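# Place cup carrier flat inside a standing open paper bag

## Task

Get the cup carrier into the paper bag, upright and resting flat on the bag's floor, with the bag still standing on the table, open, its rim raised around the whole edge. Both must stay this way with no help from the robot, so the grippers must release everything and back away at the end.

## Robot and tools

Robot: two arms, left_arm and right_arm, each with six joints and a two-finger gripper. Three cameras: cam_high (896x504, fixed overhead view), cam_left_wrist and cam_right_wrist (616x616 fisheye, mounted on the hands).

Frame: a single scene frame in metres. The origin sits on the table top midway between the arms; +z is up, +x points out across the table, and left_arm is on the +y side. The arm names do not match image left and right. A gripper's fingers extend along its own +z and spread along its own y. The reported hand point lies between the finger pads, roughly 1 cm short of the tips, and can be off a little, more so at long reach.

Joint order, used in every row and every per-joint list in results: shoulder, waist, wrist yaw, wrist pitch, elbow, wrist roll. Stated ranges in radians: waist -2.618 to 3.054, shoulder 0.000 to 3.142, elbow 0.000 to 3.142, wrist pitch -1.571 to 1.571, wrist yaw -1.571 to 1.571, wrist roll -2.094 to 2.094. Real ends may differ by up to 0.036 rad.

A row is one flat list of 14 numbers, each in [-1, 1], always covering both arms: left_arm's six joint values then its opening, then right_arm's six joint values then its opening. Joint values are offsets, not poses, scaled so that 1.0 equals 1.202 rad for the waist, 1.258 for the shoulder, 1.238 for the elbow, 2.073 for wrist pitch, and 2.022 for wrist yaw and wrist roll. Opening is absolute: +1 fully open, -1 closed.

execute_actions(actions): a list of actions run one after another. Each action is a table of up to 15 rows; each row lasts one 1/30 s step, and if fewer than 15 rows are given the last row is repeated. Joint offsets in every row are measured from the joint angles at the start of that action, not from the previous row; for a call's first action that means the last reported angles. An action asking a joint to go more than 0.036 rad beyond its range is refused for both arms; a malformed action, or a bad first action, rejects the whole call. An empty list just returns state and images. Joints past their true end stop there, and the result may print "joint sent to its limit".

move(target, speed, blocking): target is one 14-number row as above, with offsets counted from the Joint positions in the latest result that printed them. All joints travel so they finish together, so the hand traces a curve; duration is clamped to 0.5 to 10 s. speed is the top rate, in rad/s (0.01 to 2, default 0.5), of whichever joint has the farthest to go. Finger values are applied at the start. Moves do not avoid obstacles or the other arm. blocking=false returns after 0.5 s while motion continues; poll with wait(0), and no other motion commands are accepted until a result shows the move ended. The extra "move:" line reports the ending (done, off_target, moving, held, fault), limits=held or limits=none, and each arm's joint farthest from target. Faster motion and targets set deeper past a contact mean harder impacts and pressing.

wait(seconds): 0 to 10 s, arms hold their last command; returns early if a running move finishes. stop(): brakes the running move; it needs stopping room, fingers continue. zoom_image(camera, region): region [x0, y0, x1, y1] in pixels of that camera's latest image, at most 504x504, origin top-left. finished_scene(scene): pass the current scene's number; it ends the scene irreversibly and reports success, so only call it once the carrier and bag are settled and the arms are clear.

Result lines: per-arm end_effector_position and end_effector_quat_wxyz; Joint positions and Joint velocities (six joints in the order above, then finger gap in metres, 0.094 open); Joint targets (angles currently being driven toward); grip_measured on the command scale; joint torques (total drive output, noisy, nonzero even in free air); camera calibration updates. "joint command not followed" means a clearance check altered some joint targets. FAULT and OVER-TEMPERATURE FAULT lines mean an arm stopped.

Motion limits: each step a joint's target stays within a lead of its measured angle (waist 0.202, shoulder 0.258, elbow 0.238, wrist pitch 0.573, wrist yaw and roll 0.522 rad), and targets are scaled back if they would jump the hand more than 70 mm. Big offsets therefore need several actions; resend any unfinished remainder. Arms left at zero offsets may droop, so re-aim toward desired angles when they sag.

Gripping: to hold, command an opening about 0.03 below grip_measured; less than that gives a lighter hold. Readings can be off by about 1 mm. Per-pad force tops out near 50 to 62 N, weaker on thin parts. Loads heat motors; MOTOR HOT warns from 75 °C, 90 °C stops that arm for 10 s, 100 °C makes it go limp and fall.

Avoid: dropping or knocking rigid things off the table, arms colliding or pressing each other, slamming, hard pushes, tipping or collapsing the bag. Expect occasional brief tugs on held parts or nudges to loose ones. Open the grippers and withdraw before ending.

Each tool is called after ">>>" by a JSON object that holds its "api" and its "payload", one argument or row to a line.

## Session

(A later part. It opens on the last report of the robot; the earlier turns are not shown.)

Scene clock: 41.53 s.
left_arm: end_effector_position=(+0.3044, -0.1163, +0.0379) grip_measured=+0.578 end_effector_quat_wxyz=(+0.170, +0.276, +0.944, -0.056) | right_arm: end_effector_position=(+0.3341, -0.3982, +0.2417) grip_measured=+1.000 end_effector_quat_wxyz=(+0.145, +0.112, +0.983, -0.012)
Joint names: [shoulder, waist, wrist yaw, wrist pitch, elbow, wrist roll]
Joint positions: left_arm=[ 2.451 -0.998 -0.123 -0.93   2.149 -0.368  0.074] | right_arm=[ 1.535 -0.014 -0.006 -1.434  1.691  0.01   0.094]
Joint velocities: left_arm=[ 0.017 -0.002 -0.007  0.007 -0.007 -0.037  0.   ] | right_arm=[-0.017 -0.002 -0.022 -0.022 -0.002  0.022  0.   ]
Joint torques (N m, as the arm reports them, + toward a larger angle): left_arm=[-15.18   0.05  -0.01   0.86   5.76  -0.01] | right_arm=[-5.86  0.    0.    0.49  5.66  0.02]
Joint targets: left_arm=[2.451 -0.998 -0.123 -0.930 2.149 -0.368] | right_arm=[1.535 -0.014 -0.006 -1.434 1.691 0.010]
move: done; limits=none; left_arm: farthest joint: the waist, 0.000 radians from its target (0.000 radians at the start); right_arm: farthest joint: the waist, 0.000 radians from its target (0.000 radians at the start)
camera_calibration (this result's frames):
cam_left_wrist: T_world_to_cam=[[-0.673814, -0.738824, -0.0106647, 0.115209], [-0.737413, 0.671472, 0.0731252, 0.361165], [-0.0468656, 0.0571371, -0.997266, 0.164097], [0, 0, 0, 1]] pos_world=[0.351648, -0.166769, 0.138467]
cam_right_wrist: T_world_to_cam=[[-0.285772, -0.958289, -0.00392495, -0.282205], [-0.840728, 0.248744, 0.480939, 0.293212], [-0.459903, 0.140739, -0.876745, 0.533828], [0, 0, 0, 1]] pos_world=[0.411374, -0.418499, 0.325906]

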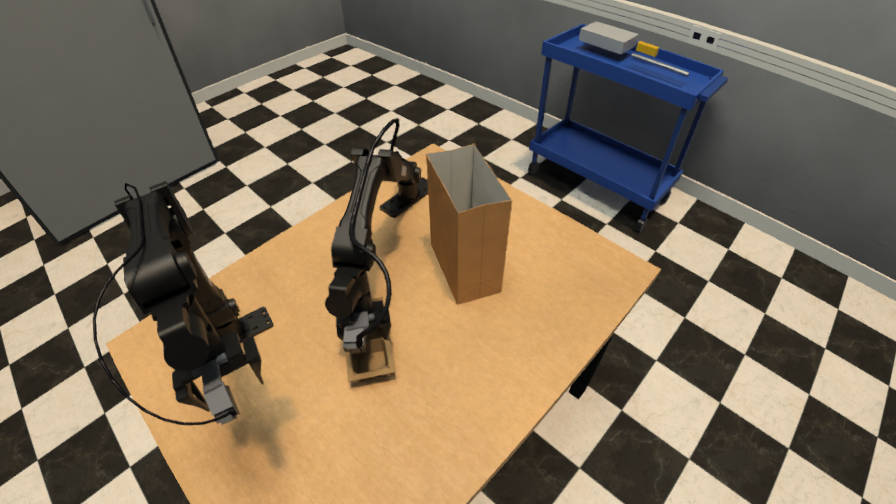

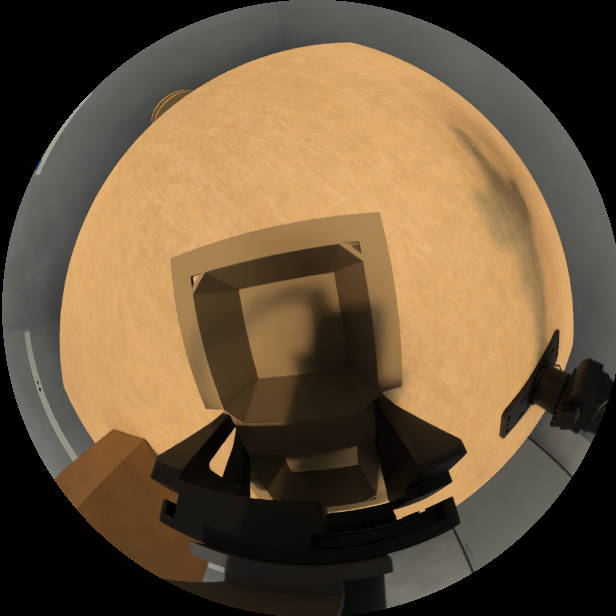

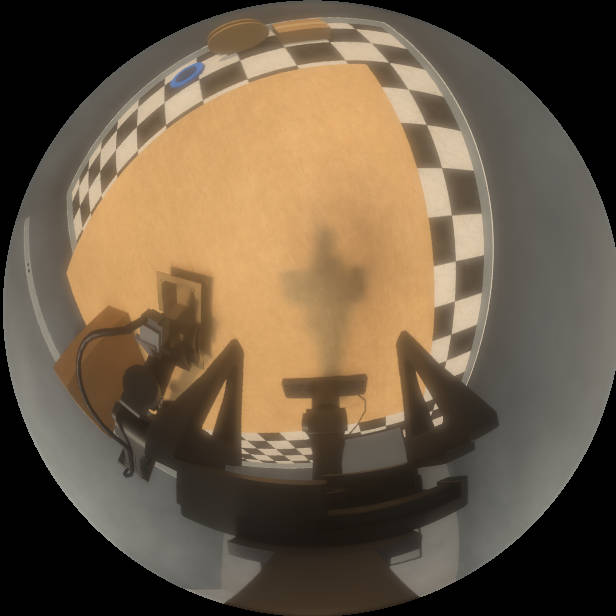

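>>> {"api": "move", "payload": {
  "target": [-0.645,0,0.105,-0.299,0.215,0.266,0.53, 0,0,0,0,0,0,1],
  "speed": 0.6
}}

>>> {"api": "move", "payload": {
  "target": [0,0.56,0,0,0.012,0,0.53, 0,0,0,0,0,0,1],
  "speed": 0.5
}}

Scene clock: 46.00 s.
left_arm: end_effector_position=(+0.1552, +0.0320, +0.4216) grip_measured=+0.578 end_effector_quat_wxyz=(+0.342, +0.504, +0.771, -0.186) | right_arm: end_effector_position=(+0.3341, -0.3982, +0.2417) grip_measured=+1.000 end_effector_quat_wxyz=(+0.145, +0.112, +0.983, -0.012)
Joint names: [shoulder, waist, wrist yaw, wrist pitch, elbow, wrist roll]
Joint positions: left_arm=[ 1.638 -0.998  0.085 -1.539  2.402  0.164  0.074] | right_arm=[ 1.535 -0.014 -0.006 -1.434  1.691  0.01   0.094]
Joint velocities: left_arm=[-0.007  0.007 -0.037 -0.095  0.007 -0.007 -0.   ] | right_arm=[-0.012 -0.017 -0.081 -0.022 -0.002  0.051  0.   ]
Joint torques (N m, as the arm reports them, + toward a larger angle): left_arm=[-5.55  0.    0.09  1.43  4.46  0.06] | right_arm=[-5.85  0.    0.    0.49  5.67  0.02]
Joint targets: left_arm=[1.640 -0.998 0.089 -1.550 2.415 0.170] | right_arm=[1.535 -0.014 -0.006 -1.434 1.691 0.010]
move: done; limits=none; left_arm: farthest joint: the elbow, 0.013 radians from its target (0.266 radians at the start); right_arm: farthest joint: the waist, 0.000 radians from its target (0.000 radians at the start)
camera_calibration (this result's frames):
cam_left_wrist: T_world_to_cam=[[-0.946665, -0.285933, -0.14855, 0.214247], [-0.222495, 0.913538, -0.340507, 0.210253], [0.233068, -0.289295, -0.928433, 0.469901], [0, 0, 0, 1]] pos_world=[0.140081, 0.00512556, 0.53969]
cam_right_wrist: T_world_to_cam=[[-0.285772, -0.958289, -0.00392495, -0.282205], [-0.840728, 0.248744, 0.480939, 0.293212], [-0.459903, 0.140739, -0.876745, 0.533828], [0, 0, 0, 1]] pos_world=[0.411374, -0.418499, 0.325906]

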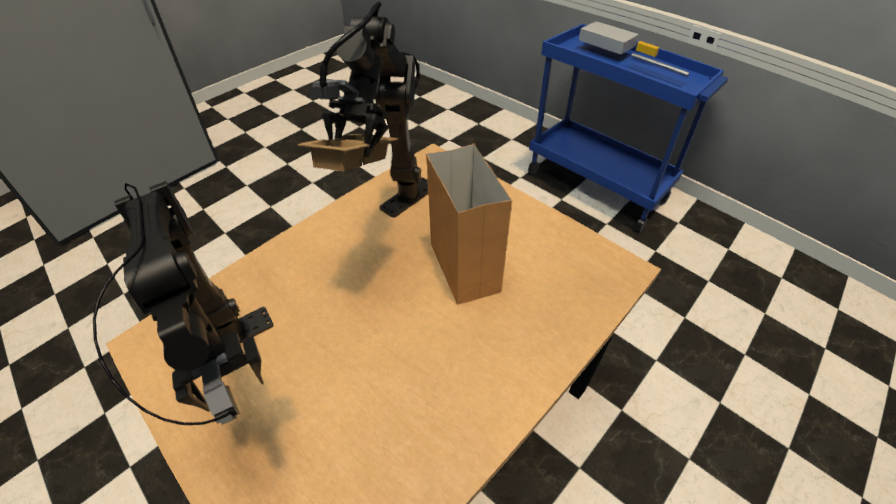

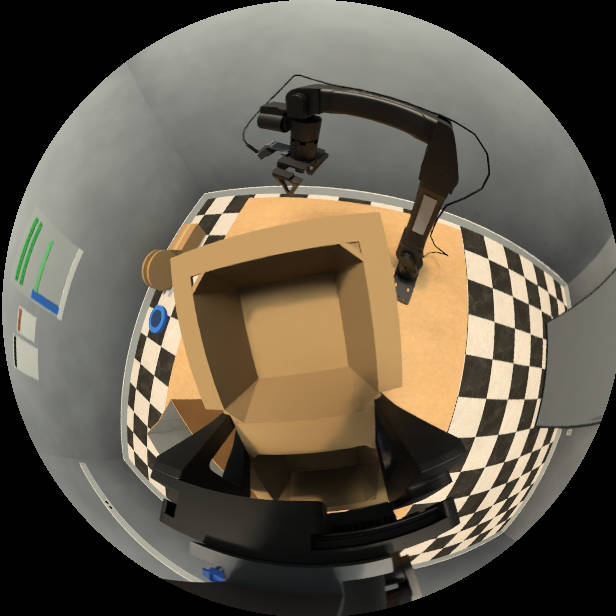

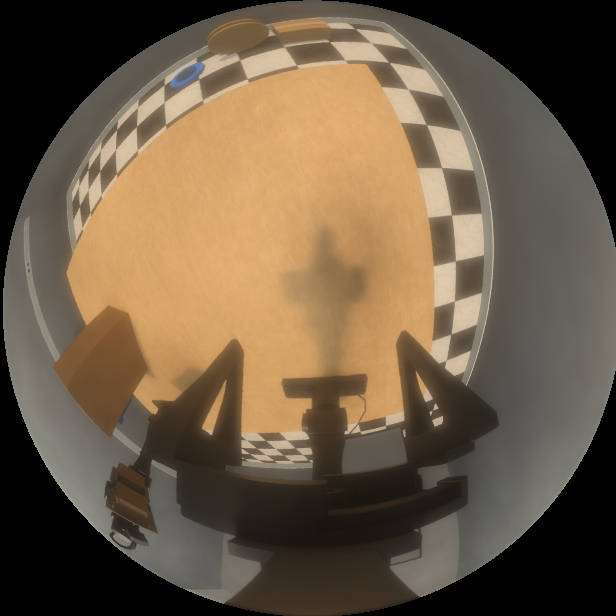

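Scene clock: 47.73 s.
left_arm: end_effector_position=(+0.2971, +0.2136, +0.4216) grip_measured=+0.578 end_effector_quat_wxyz=(+0.384, +0.222, +0.894, -0.062) | right_arm: end_effector_position=(+0.3341, -0.3982, +0.2417) grip_measured=+1.000 end_effector_quat_wxyz=(+0.145, +0.112, +0.983, -0.012)
Joint names: [shoulder, waist, wrist yaw, wrist pitch, elbow, wrist roll]
Joint positions: left_arm=[ 1.638 -0.329  0.081 -1.539  2.402  0.164  0.074] | right_arm=[ 1.535 -0.014 -0.006 -1.434  1.691  0.01   0.094]
Joint velocities: left_arm=[ 0.007  0.007 -0.11  -0.037 -0.002 -0.066 -0.   ] | right_arm=[-0.007 -0.007 -0.037  0.007  0.007  0.095  0.   ]
Joint torques (N m, as the arm reports them, + toward a larger angle): left_arm=[-5.79  0.01  0.13  1.58  4.59  0.08] | right_arm=[-5.85  0.01  0.    0.49  5.66  0.01]
Joint targets: left_arm=[1.638 -0.325 0.084 -1.539 2.417 0.164] | right_arm=[1.535 -0.014 -0.006 -1.434 1.691 0.010]
move: done; limits=none; left_arm: farthest joint: the elbow, 0.015 radians from its target (0.015 radians at the start); right_arm: farthest joint: the waist, 0.000 radians from its target (0.000 radians at the start)
camera_calibration (this result's frames):
cam_left_wrist: T_world_to_cam=[[-0.563395, -0.812308, -0.150804, 0.400044], [-0.74214, 0.577791, -0.339685, 0.30168], [0.363063, -0.079459, -0.928371, 0.405854], [0, 0, 0, 1]] pos_world=[0.301921, 0.1829, 0.539588]
cam_right_wrist: T_world_to_cam=[[-0.285772, -0.958289, -0.00392495, -0.282205], [-0.840728, 0.248744, 0.480939, 0.293212], [-0.459903, 0.140739, -0.876745, 0.533828], [0, 0, 0, 1]] pos_world=[0.411374, -0.418499, 0.325906]

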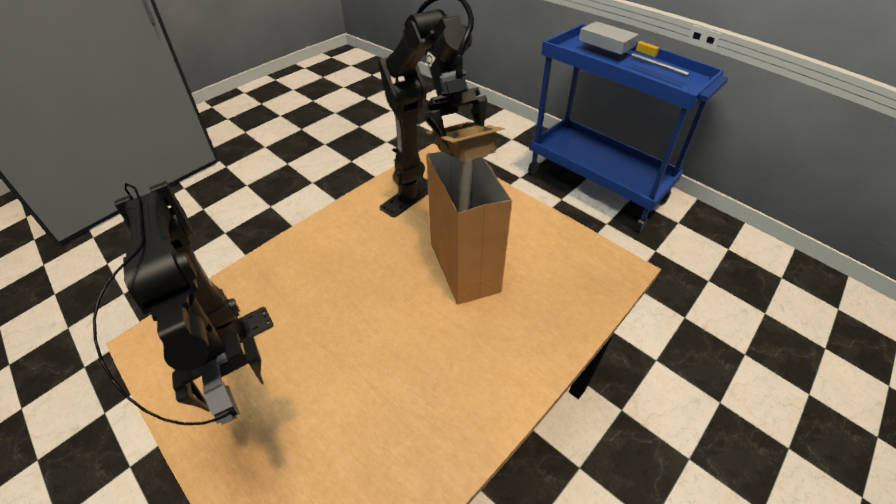

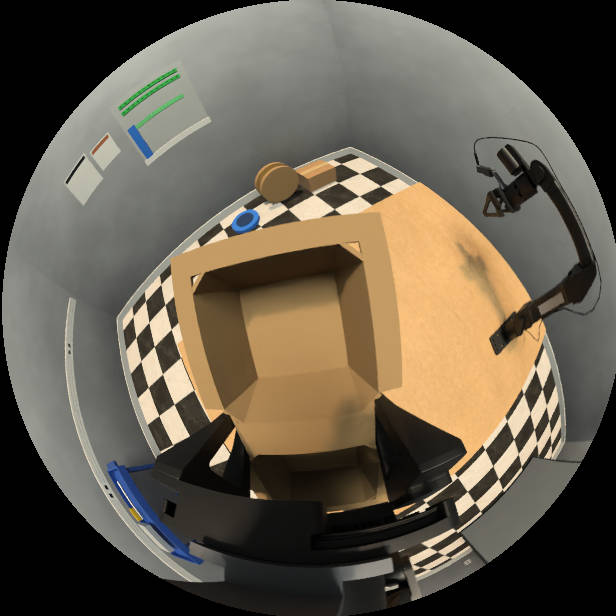

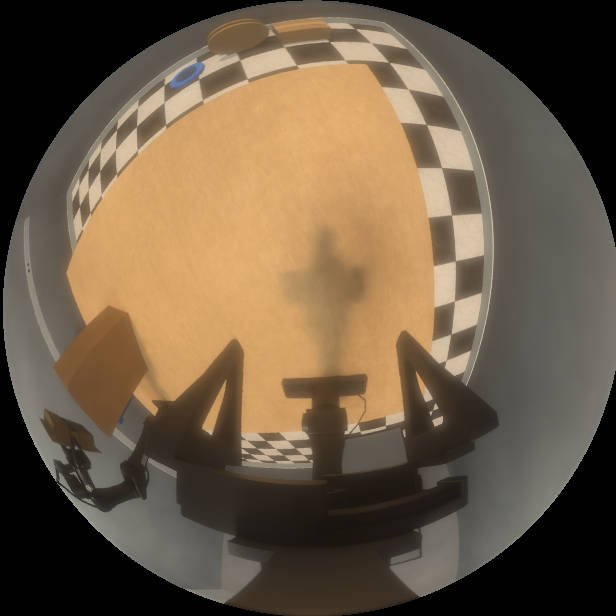

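>>> {"api": "move", "payload": {
  "target": [0.01,0.008,0,-0.004,-0.165,0,0.53, 0,0,0,0,0,0,1],
  "speed": 0.2
}}

>>> {"api": "zoom_image", "payload": {
  "camera": "cam_high",
  "region": [380, 60, 560, 240]
}}

Scene clock: 49.53 s.
left_arm: end_effector_position=(+0.2999, +0.2128, +0.3589) grip_measured=+0.578 end_effector_quat_wxyz=(+0.291, +0.226, +0.928, -0.057) | right_arm: end_effector_position=(+0.3341, -0.3982, +0.2417) grip_measured=+1.000 end_effector_quat_wxyz=(+0.145, +0.112, +0.983, -0.012)
Joint names: [shoulder, waist, wrist yaw, wrist pitch, elbow, wrist roll]
Joint positions: left_arm=[ 1.644 -0.329  0.081 -1.54   2.21   0.164  0.074] | right_arm=[ 1.535 -0.014 -0.006 -1.434  1.691  0.01   0.094]
Joint velocities: left_arm=[-0.007 -0.007  0.051  0.007 -0.007 -0.007 -0.001] | right_arm=[-0.007 -0.002 -0.037 -0.022 -0.027  0.007  0.   ]
Joint torques (N m, as the arm reports them, + toward a larger angle): left_arm=[-5.88  0.68  0.08  1.21  3.61  0.01] | right_arm=[-5.86  0.03  0.    0.5   5.67  0.01]
Joint targets: left_arm=[1.650 -0.319 0.081 -1.547 2.198 0.164] | right_arm=[1.535 -0.014 -0.006 -1.434 1.691 0.010]
move: done; limits=none; left_arm: farthest joint: the elbow, 0.012 radians from its target (0.204 radians at the start); right_arm: farthest joint: the waist, 0.000 radians from its target (0.000 radians at the start)
camera_calibration (this result's frames):
cam_left_wrist: T_world_to_cam=[[-0.586216, -0.805507, -0.0866595, 0.373869], [-0.790059, 0.592072, -0.158929, 0.229413], [0.179327, -0.0247006, -0.983479, 0.409823], [0, 0, 0, 1]] pos_world=[0.326925, 0.175448, 0.471912]
cam_right_wrist: T_world_to_cam=[[-0.285772, -0.958289, -0.00392495, -0.282205], [-0.840728, 0.248744, 0.480939, 0.293212], [-0.459903, 0.140739, -0.876745, 0.533828], [0, 0, 0, 1]] pos_world=[0.411374, -0.418499, 0.325906]

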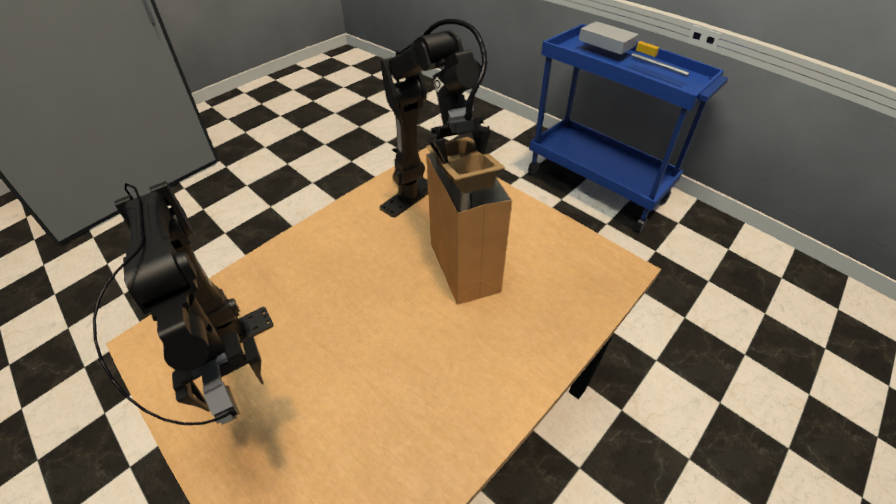

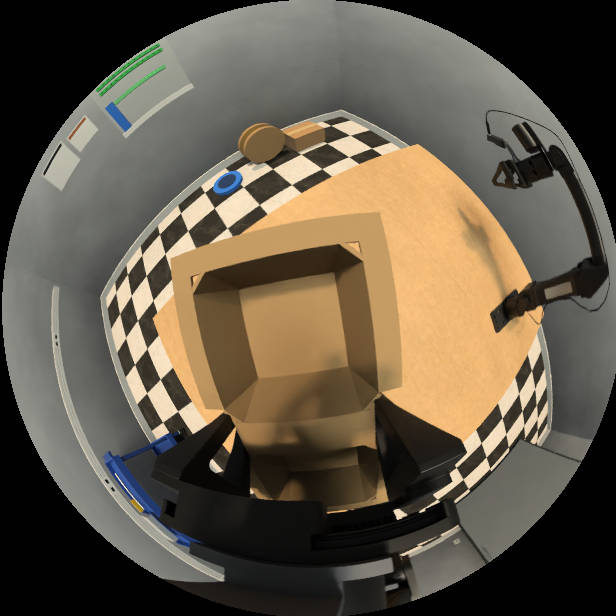

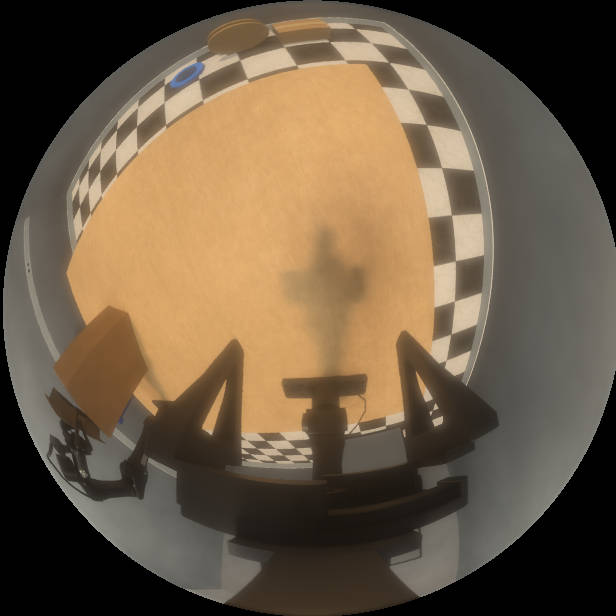

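Region (380, 60, 560, 240) of cam_high's 896x504 image, scaled by 2.800, with more detail than that image has.

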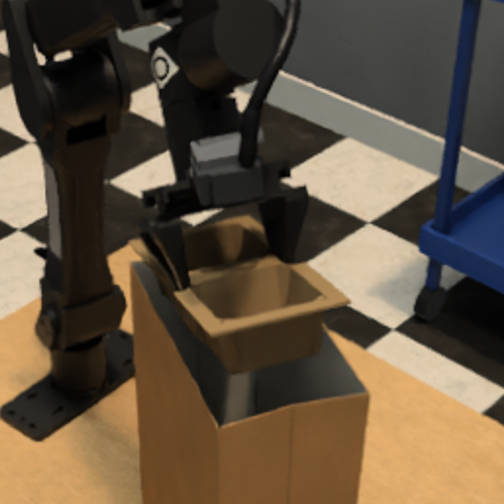

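>>> {"api": "move", "payload": {
  "target": [0.017,0.01,-0.004,-0.004,-0.09,0.005,0.53, 0,0,0,0,0,0,1],
  "speed": 0.12
}}

>>> {"api": "zoom_image", "payload": {
  "camera": "cam_high",
  "region": [380, 60, 560, 240]
}}

Scene clock: 51.60 s.
left_arm: end_effector_position=(+0.3001, +0.2153, +0.3219) grip_measured=+0.578 end_effector_quat_wxyz=(+0.235, +0.226, +0.944, -0.051) | right_arm: end_effector_position=(+0.3341, -0.3982, +0.2417) grip_measured=+1.000 end_effector_quat_wxyz=(+0.145, +0.112, +0.983, -0.012)
Joint names: [shoulder, waist, wrist yaw, wrist pitch, elbow, wrist roll]
Joint positions: left_arm=[ 1.66  -0.324  0.076 -1.541  2.109  0.167  0.074] | right_arm=[ 1.535 -0.014 -0.006 -1.434  1.691  0.01   0.094]
Joint velocities: left_arm=[-0.002  0.017 -0.037 -0.022  0.007  0.037  0.   ] | right_arm=[ 0.002 -0.002  0.051  0.066 -0.002 -0.081  0.   ]
Joint torques (N m, as the arm reports them, + toward a larger angle): left_arm=[-6.36  0.43  0.07  1.02  4.06  0.08] | right_arm=[-5.85  0.01  0.    0.48  5.65  0.02]
Joint targets: left_arm=[1.665 -0.317 0.073 -1.549 2.098 0.174] | right_arm=[1.535 -0.014 -0.006 -1.434 1.691 0.010]
move: done; limits=none; left_arm: farthest joint: the elbow, 0.011 radians from its target (0.111 radians at the start); right_arm: farthest joint: the waist, 0.000 radians from its target (0.000 radians at the start)
camera_calibration (this result's frames):
cam_left_wrist: T_world_to_cam=[[-0.590316, -0.80545, -0.0527068, 0.363117], [-0.804176, 0.59249, -0.0474942, 0.190456], [0.0694824, 0.014349, -0.99748, 0.402567], [0, 0, 0, 1]] pos_world=[0.339542, 0.173853, 0.429737]
cam_right_wrist: T_world_to_cam=[[-0.285772, -0.958289, -0.00392495, -0.282205], [-0.840728, 0.248744, 0.480939, 0.293212], [-0.459903, 0.140739, -0.876745, 0.533828], [0, 0, 0, 1]] pos_world=[0.411374, -0.418499, 0.325906]

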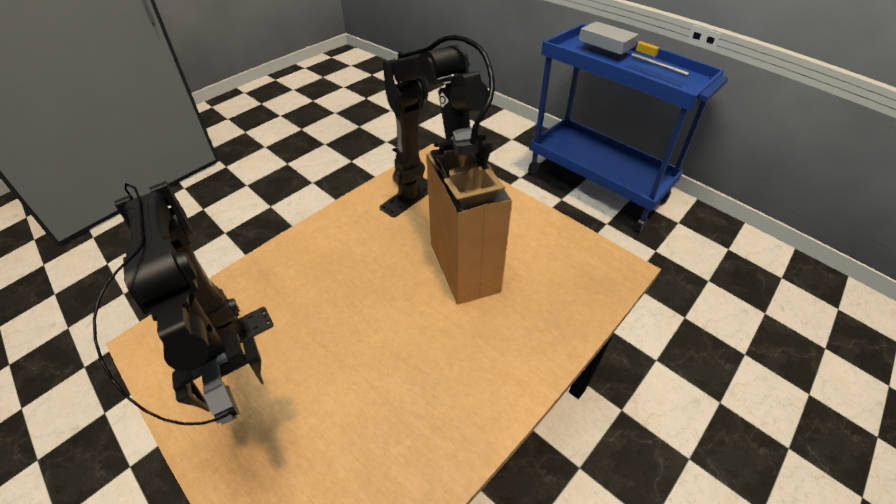

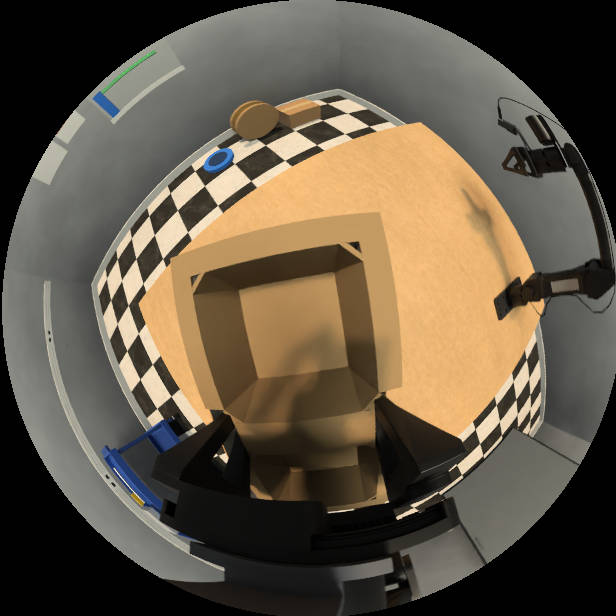

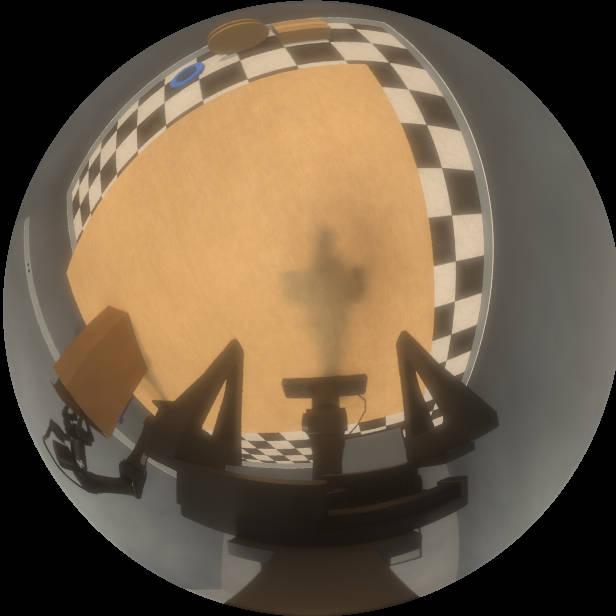

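Region (380, 60, 560, 240) of cam_high's 896x504 image, scaled by 2.800, with more detail than that image has.

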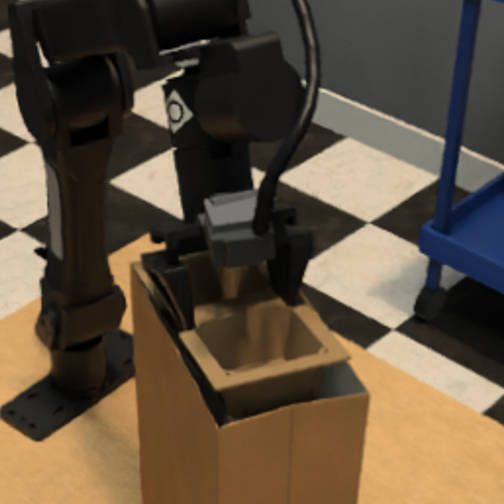

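>>> {"api": "move", "payload": {
  "target": [0.017,0.004,-0.004,-0.004,-0.06,0.004,0.53, 0,0,0,0,0,0,1],
  "speed": 0.1
}}

>>> {"api": "zoom_image", "payload": {
  "camera": "cam_high",
  "region": [380, 60, 560, 240]
}}

Scene clock: 53.27 s.
left_arm: end_effector_position=(+0.2974, +0.2163, +0.3023) grip_measured=+0.578 end_effector_quat_wxyz=(+0.203, +0.227, +0.951, -0.049) | right_arm: end_effector_position=(+0.3341, -0.3982, +0.2417) grip_measured=+1.000 end_effector_quat_wxyz=(+0.145, +0.112, +0.983, -0.012)
Joint names: [shoulder, waist, wrist yaw, wrist pitch, elbow, wrist roll]
Joint positions: left_arm=[ 1.667 -0.324  0.075 -1.542  2.053  0.167  0.074] | right_arm=[ 1.535 -0.014 -0.006 -1.434  1.691  0.01   0.094]
Joint velocities: left_arm=[-0.012 -0.017  0.095 -0.037  0.002 -0.022 -0.002] | right_arm=[-0.017 -0.002 -0.007 -0.007 -0.012  0.051  0.   ]
Joint torques (N m, as the arm reports them, + toward a larger angle): left_arm=[-6.32  0.39  0.04  0.92  3.42  0.12] | right_arm=[-5.87  0.01  0.    0.49  5.67  0.02]
Joint targets: left_arm=[1.682 -0.319 0.068 -1.549 2.035 0.175] | right_arm=[1.535 -0.014 -0.006 -1.434 1.691 0.010]
move: done; limits=none; left_arm: farthest joint: the elbow, 0.018 radians from its target (0.074 radians at the start); right_arm: farthest joint: the waist, 0.000 radians from its target (0.000 radians at the start)
camera_calibration (this result's frames):
cam_left_wrist: T_world_to_cam=[[-0.592794, -0.804725, -0.0318314, 0.355553], [-0.805314, 0.592697, 0.013441, 0.168597], [0.0080501, 0.033602, -0.999403, 0.397834], [0, 0, 0, 1]] pos_world=[0.34334, 0.172828, 0.406648]
cam_right_wrist: T_world_to_cam=[[-0.285772, -0.958289, -0.00392495, -0.282205], [-0.840728, 0.248744, 0.480939, 0.293212], [-0.459903, 0.140739, -0.876745, 0.533828], [0, 0, 0, 1]] pos_world=[0.411374, -0.418499, 0.325906]

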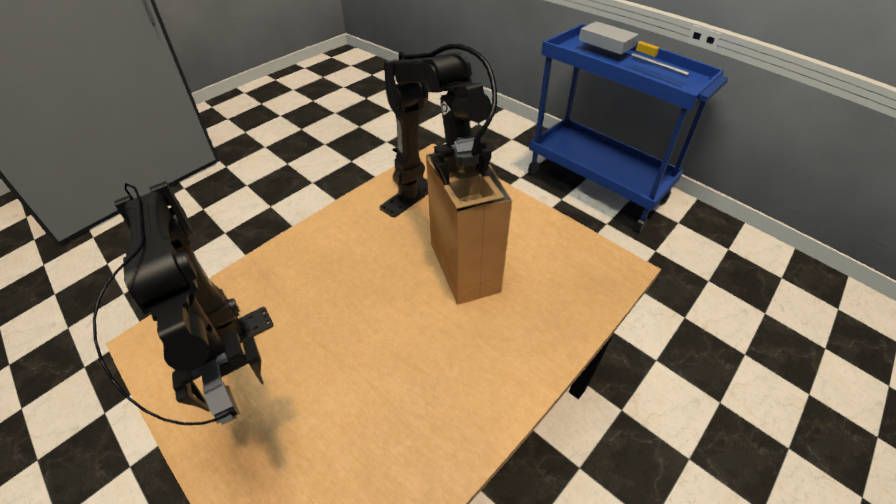

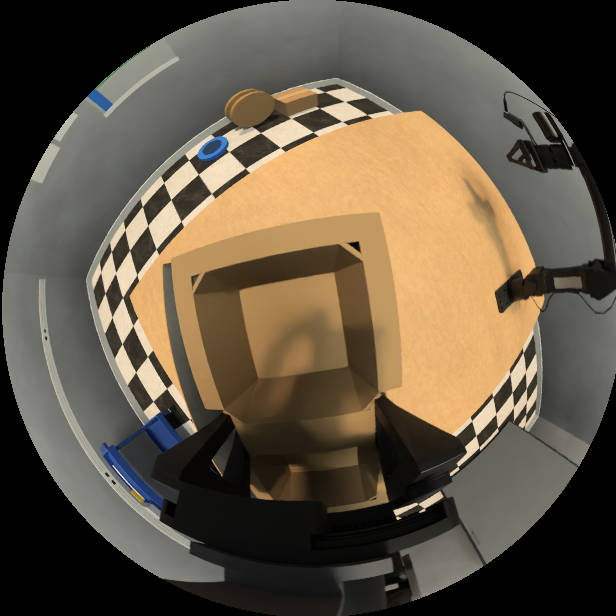

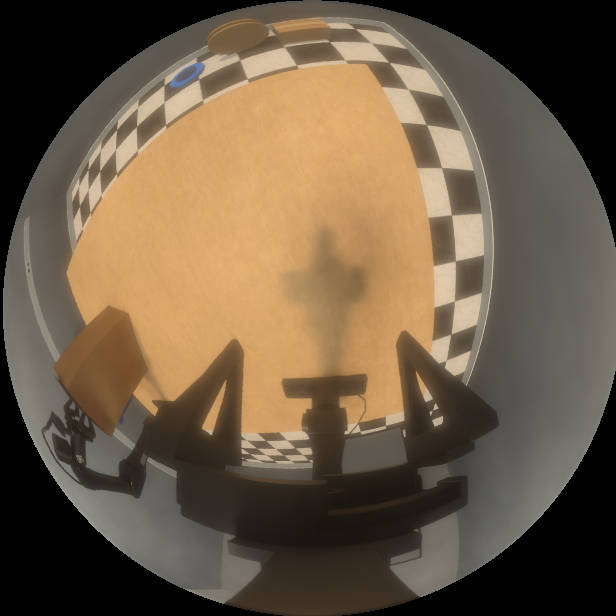

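Region (380, 60, 560, 240) of cam_high's 896x504 image, scaled by 2.800, with more detail than that image has.

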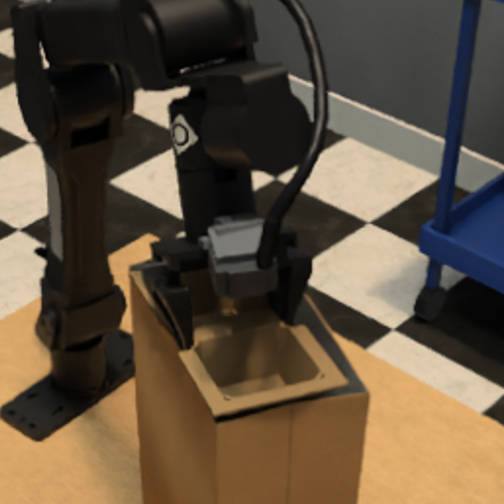

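>>> {"api": "move", "payload": {
  "target": [-0.016,0.027,0,0,-0.012,0.012,0.53, 0,0,0,0,0,0,1],
  "speed": 0.06
}}

>>> {"api": "move", "payload": {
  "target": [-0.045,0,0,0.04,-0.115,0,0.53, 0,0,0,0,0,0,1],
  "speed": 0.12
}}

>>> {"api": "zoom_image", "payload": {
  "camera": "cam_high",
  "region": [380, 60, 560, 240]
}}

Scene clock: 55.37 s.
left_arm: end_effector_position=(+0.3000, +0.2244, +0.3023) grip_measured=+0.578 end_effector_quat_wxyz=(+0.204, +0.222, +0.952, -0.046) | right_arm: end_effector_position=(+0.3341, -0.3982, +0.2417) grip_measured=+1.000 end_effector_quat_wxyz=(+0.145, +0.112, +0.983, -0.012)
Joint names: [shoulder, waist, wrist yaw, wrist pitch, elbow, wrist roll]
Joint positions: left_arm=[ 1.667 -0.299  0.077 -1.542  2.053  0.181  0.074] | right_arm=[ 1.535 -0.014 -0.006 -1.434  1.691  0.01   0.094]
Joint velocities: left_arm=[-0.007  0.002  0.007 -0.022 -0.007 -0.007 -0.   ] | right_arm=[-0.002 -0.007 -0.037 -0.081  0.012  0.022  0.   ]
Joint torques (N m, as the arm reports them, + toward a larger angle): left_arm=[-8.67  0.68  0.01  0.94  3.86  0.13] | right_arm=[-5.89  0.01  0.    0.49  5.64  0.02]
Joint targets: left_arm=[1.647 -0.292 0.075 -1.542 2.038 0.192] | right_arm=[1.535 -0.014 -0.006 -1.434 1.691 0.010]
move: done; limits=none; left_arm: farthest joint: the shoulder, 0.020 radians from its target (0.020 radians at the start); right_arm: farthest joint: the waist, 0.000 radians from its target (0.000 radians at the start)
camera_calibration (this result's frames):
cam_left_wrist: T_world_to_cam=[[-0.582946, -0.811739, -0.0354029, 0.36333], [-0.812455, 0.582864, 0.0136527, 0.17015], [0.00955264, 0.036722, -0.99928, 0.39638], [0, 0, 0, 1]] pos_world=[0.346255, 0.181199, 0.406635]
cam_right_wrist: T_world_to_cam=[[-0.285772, -0.958289, -0.00392495, -0.282205], [-0.840728, 0.248744, 0.480939, 0.293212], [-0.459903, 0.140739, -0.876745, 0.533828], [0, 0, 0, 1]] pos_world=[0.411374, -0.418499, 0.325906]

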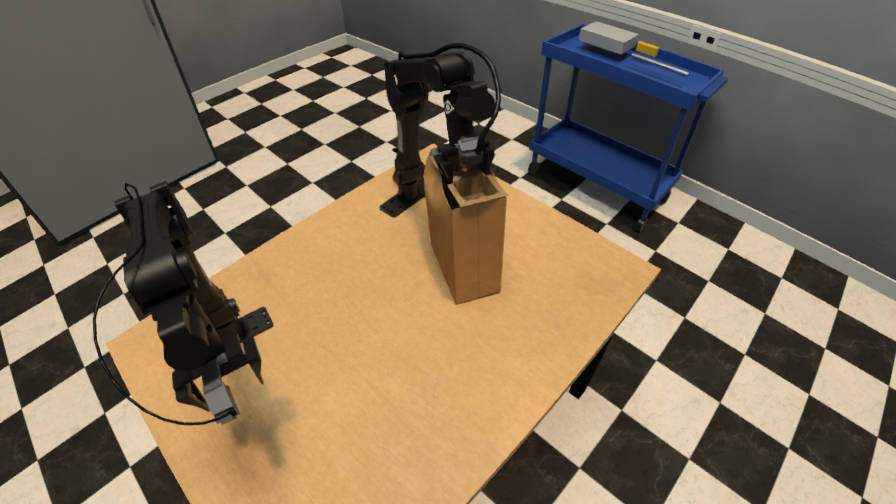

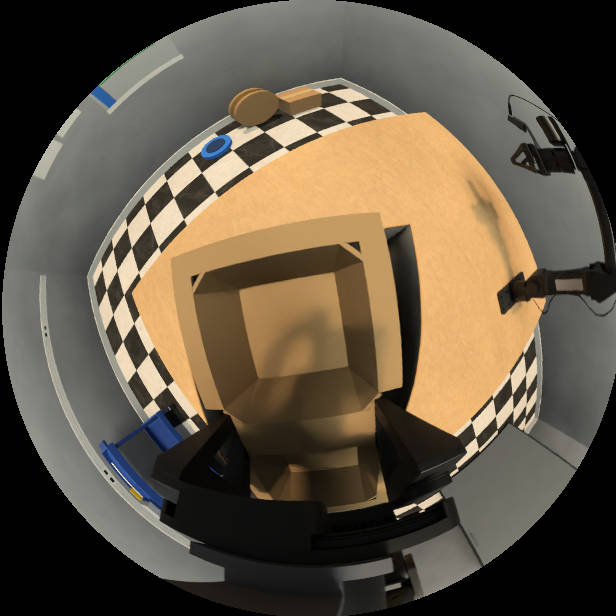

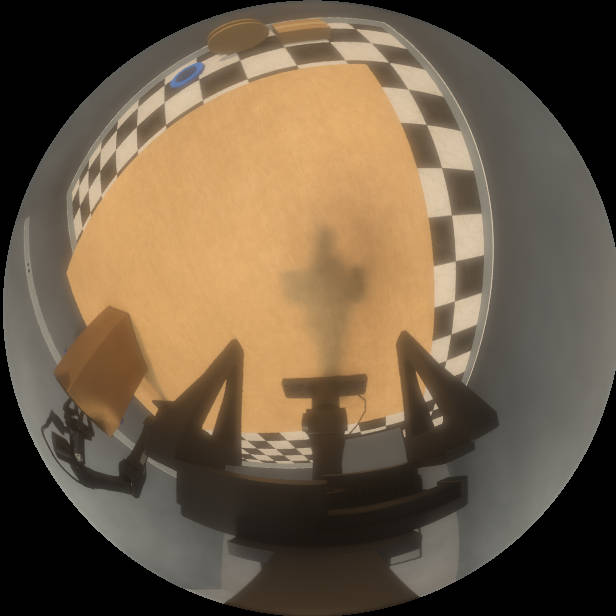

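Scene clock: 57.07 s.
left_arm: end_effector_position=(+0.3050, +0.2235, +0.2913) grip_measured=+0.578 end_effector_quat_wxyz=(+0.221, +0.221, +0.949, -0.046) | right_arm: end_effector_position=(+0.3341, -0.3982, +0.2417) grip_measured=+1.000 end_effector_quat_wxyz=(+0.145, +0.112, +0.983, -0.012)
Joint names: [shoulder, waist, wrist yaw, wrist pitch, elbow, wrist roll]
Joint positions: left_arm=[ 1.618 -0.299  0.076 -1.434  1.93   0.181  0.074] | right_arm=[ 1.535 -0.014 -0.006 -1.434  1.691  0.01   0.094]
Joint velocities: left_arm=[ 0.017 -0.002  0.007  0.022  0.007 -0.095 -0.001] | right_arm=[ 0.007  0.007 -0.022  0.022 -0.002 -0.051  0.   ]
Joint torques (N m, as the arm reports them, + toward a larger angle): left_arm=[-7.34  0.04  0.06  0.83  3.67 -0.02] | right_arm=[-5.89  0.    0.    0.49  5.66  0.02]
Joint targets: left_arm=[1.610 -0.299 0.078 -1.460 1.911 0.181] | right_arm=[1.535 -0.014 -0.006 -1.434 1.691 0.010]
move: off_target (left_arm); limits=none; left_arm: farthest joint: the wrist pitch, 0.025 radians from its target (0.083 radians at the start); right_arm: farthest joint: the waist, 0.000 radians from its target (0.000 radians at the start)
camera_calibration (this result's frames):
cam_left_wrist: T_world_to_cam=[[-0.580875, -0.812506, -0.0491774, 0.368628], [-0.81285, 0.582201, -0.0178348, 0.184403], [0.043122, 0.0296141, -0.998631, 0.376567], [0, 0, 0, 1]] pos_world=[0.347781, 0.181001, 0.397469]
cam_right_wrist: T_world_to_cam=[[-0.285772, -0.958289, -0.00392495, -0.282205], [-0.840728, 0.248744, 0.480939, 0.293212], [-0.459903, 0.140739, -0.876745, 0.533828], [0, 0, 0, 1]] pos_world=[0.411374, -0.418499, 0.325906]

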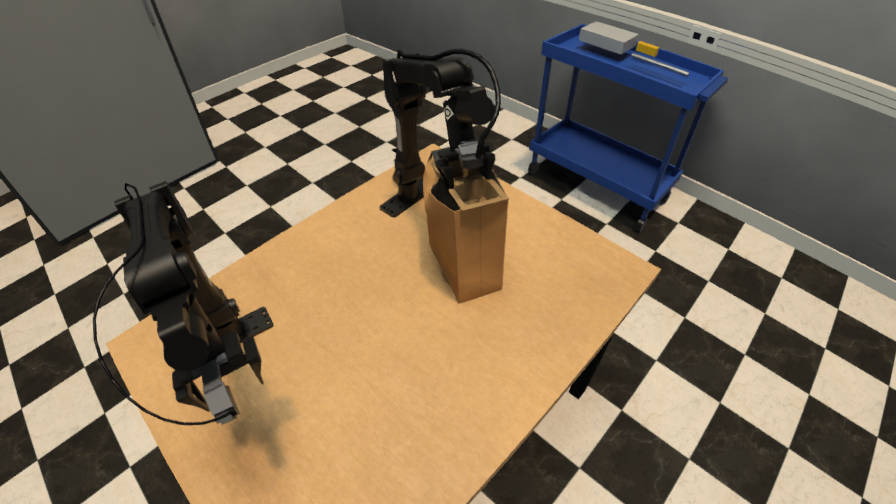

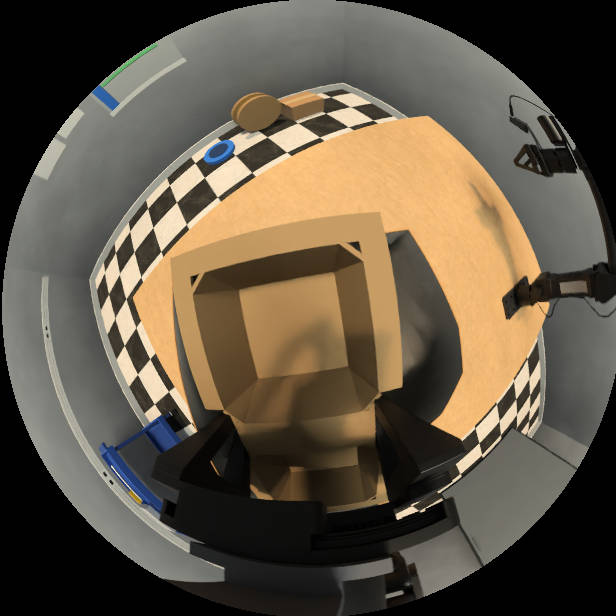

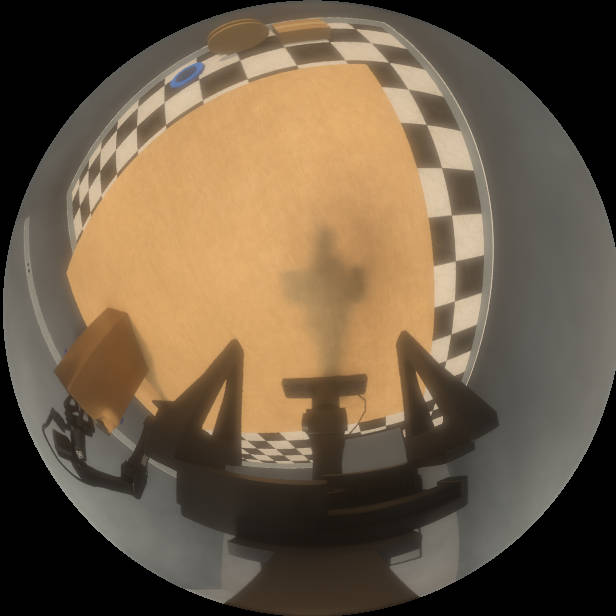

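Region (380, 60, 560, 240) of cam_high's 896x504 image, scaled by 2.800, with more detail than that image has.

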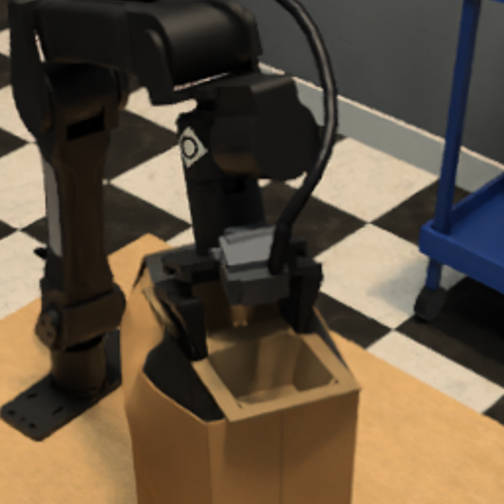

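>>> {"api": "move", "payload": {
  "target": [0.02,-0.005,0.01,-0.05,0.39,-0.008,0.53, 0,0,0,0,0,0,1],
  "speed": 0.3
}}

>>> {"api": "zoom_image", "payload": {
  "camera": "cam_high",
  "region": [370, 90, 590, 310]
}}

Scene clock: 59.97 s.
left_arm: end_effector_position=(+0.3008, +0.2227, +0.4232) grip_measured=+0.578 end_effector_quat_wxyz=(+0.390, +0.214, +0.894, -0.056) | right_arm: end_effector_position=(+0.3341, -0.3982, +0.2417) grip_measured=+1.000 end_effector_quat_wxyz=(+0.145, +0.112, +0.983, -0.012)
Joint names: [shoulder, waist, wrist yaw, wrist pitch, elbow, wrist roll]
Joint positions: left_arm=[ 1.631 -0.299  0.086 -1.526  2.394  0.174  0.074] | right_arm=[ 1.535 -0.014 -0.006 -1.434  1.691  0.01   0.094]
Joint velocities: left_arm=[ 0.002 -0.022  0.051 -0.095 -0.007 -0.051  0.   ] | right_arm=[-0.002 -0.007 -0.007 -0.051  0.007 -0.007  0.   ]
Joint torques (N m, as the arm reports them, + toward a larger angle): left_arm=[-4.82 -0.38  0.16  1.44  5.15 -0.08] | right_arm=[-5.87  0.    0.    0.49  5.67  0.01]
Joint targets: left_arm=[1.643 -0.305 0.096 -1.538 2.413 0.165] | right_arm=[1.535 -0.014 -0.006 -1.434 1.691 0.010]
move: done; limits=none; left_arm: farthest joint: the elbow, 0.019 radians from its target (0.483 radians at the start); right_arm: farthest joint: the waist, 0.000 radians from its target (0.000 radians at the start)
camera_calibration (this result's frames):
cam_left_wrist: T_world_to_cam=[[-0.545042, -0.823447, -0.157681, 0.409607], [-0.74967, 0.562867, -0.348104, 0.308834], [0.375399, -0.0715226, -0.9241, 0.399528], [0, 0, 0, 1]] pos_world=[0.304794, 0.192033, 0.541298]
cam_right_wrist: T_world_to_cam=[[-0.285772, -0.958289, -0.00392495, -0.282205], [-0.840728, 0.248744, 0.480939, 0.293212], [-0.459903, 0.140739, -0.876745, 0.533828], [0, 0, 0, 1]] pos_world=[0.411374, -0.418499, 0.325906]

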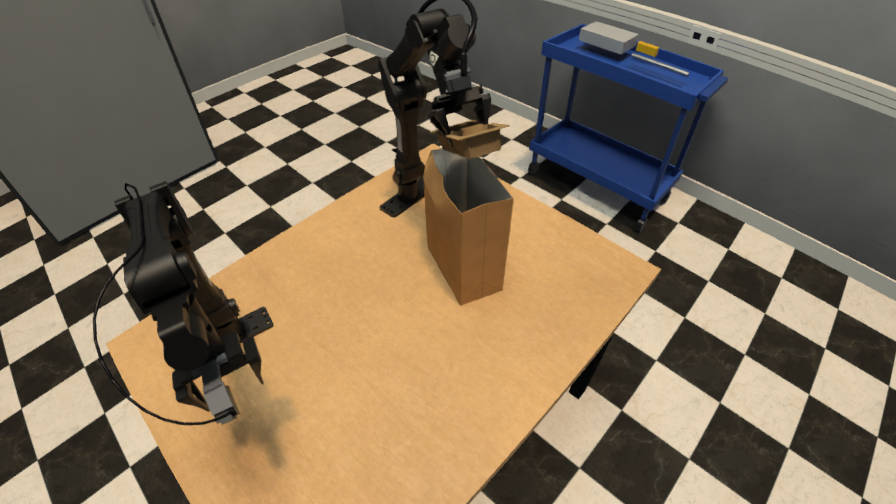

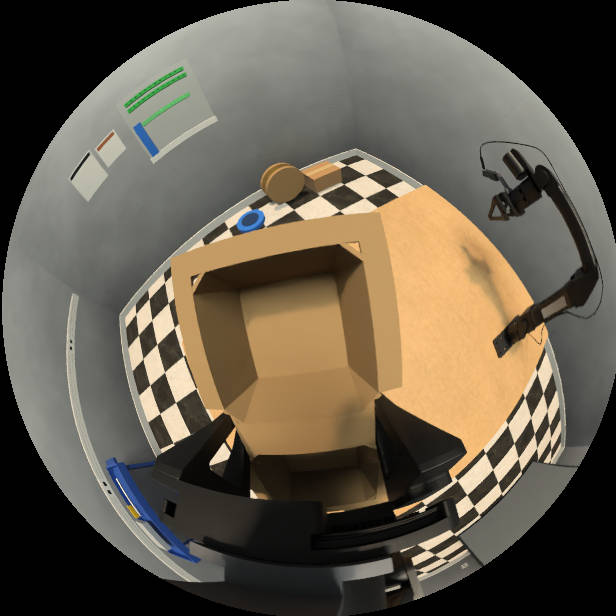

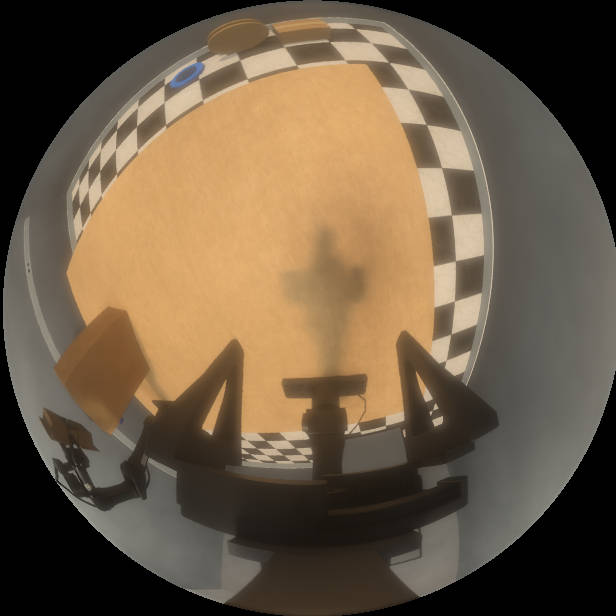

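Region (370, 90, 590, 310) of cam_high's 896x504 image, scaled by 2.291, with more detail than that image has.

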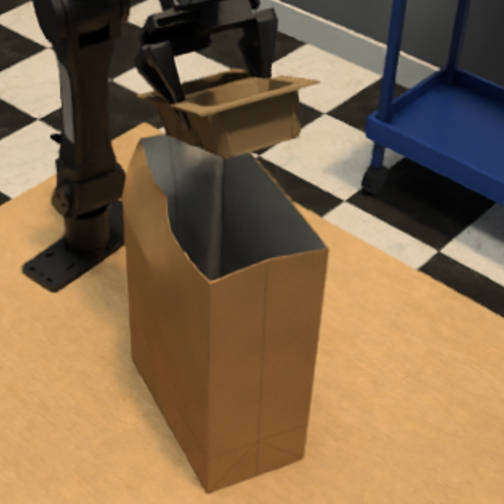

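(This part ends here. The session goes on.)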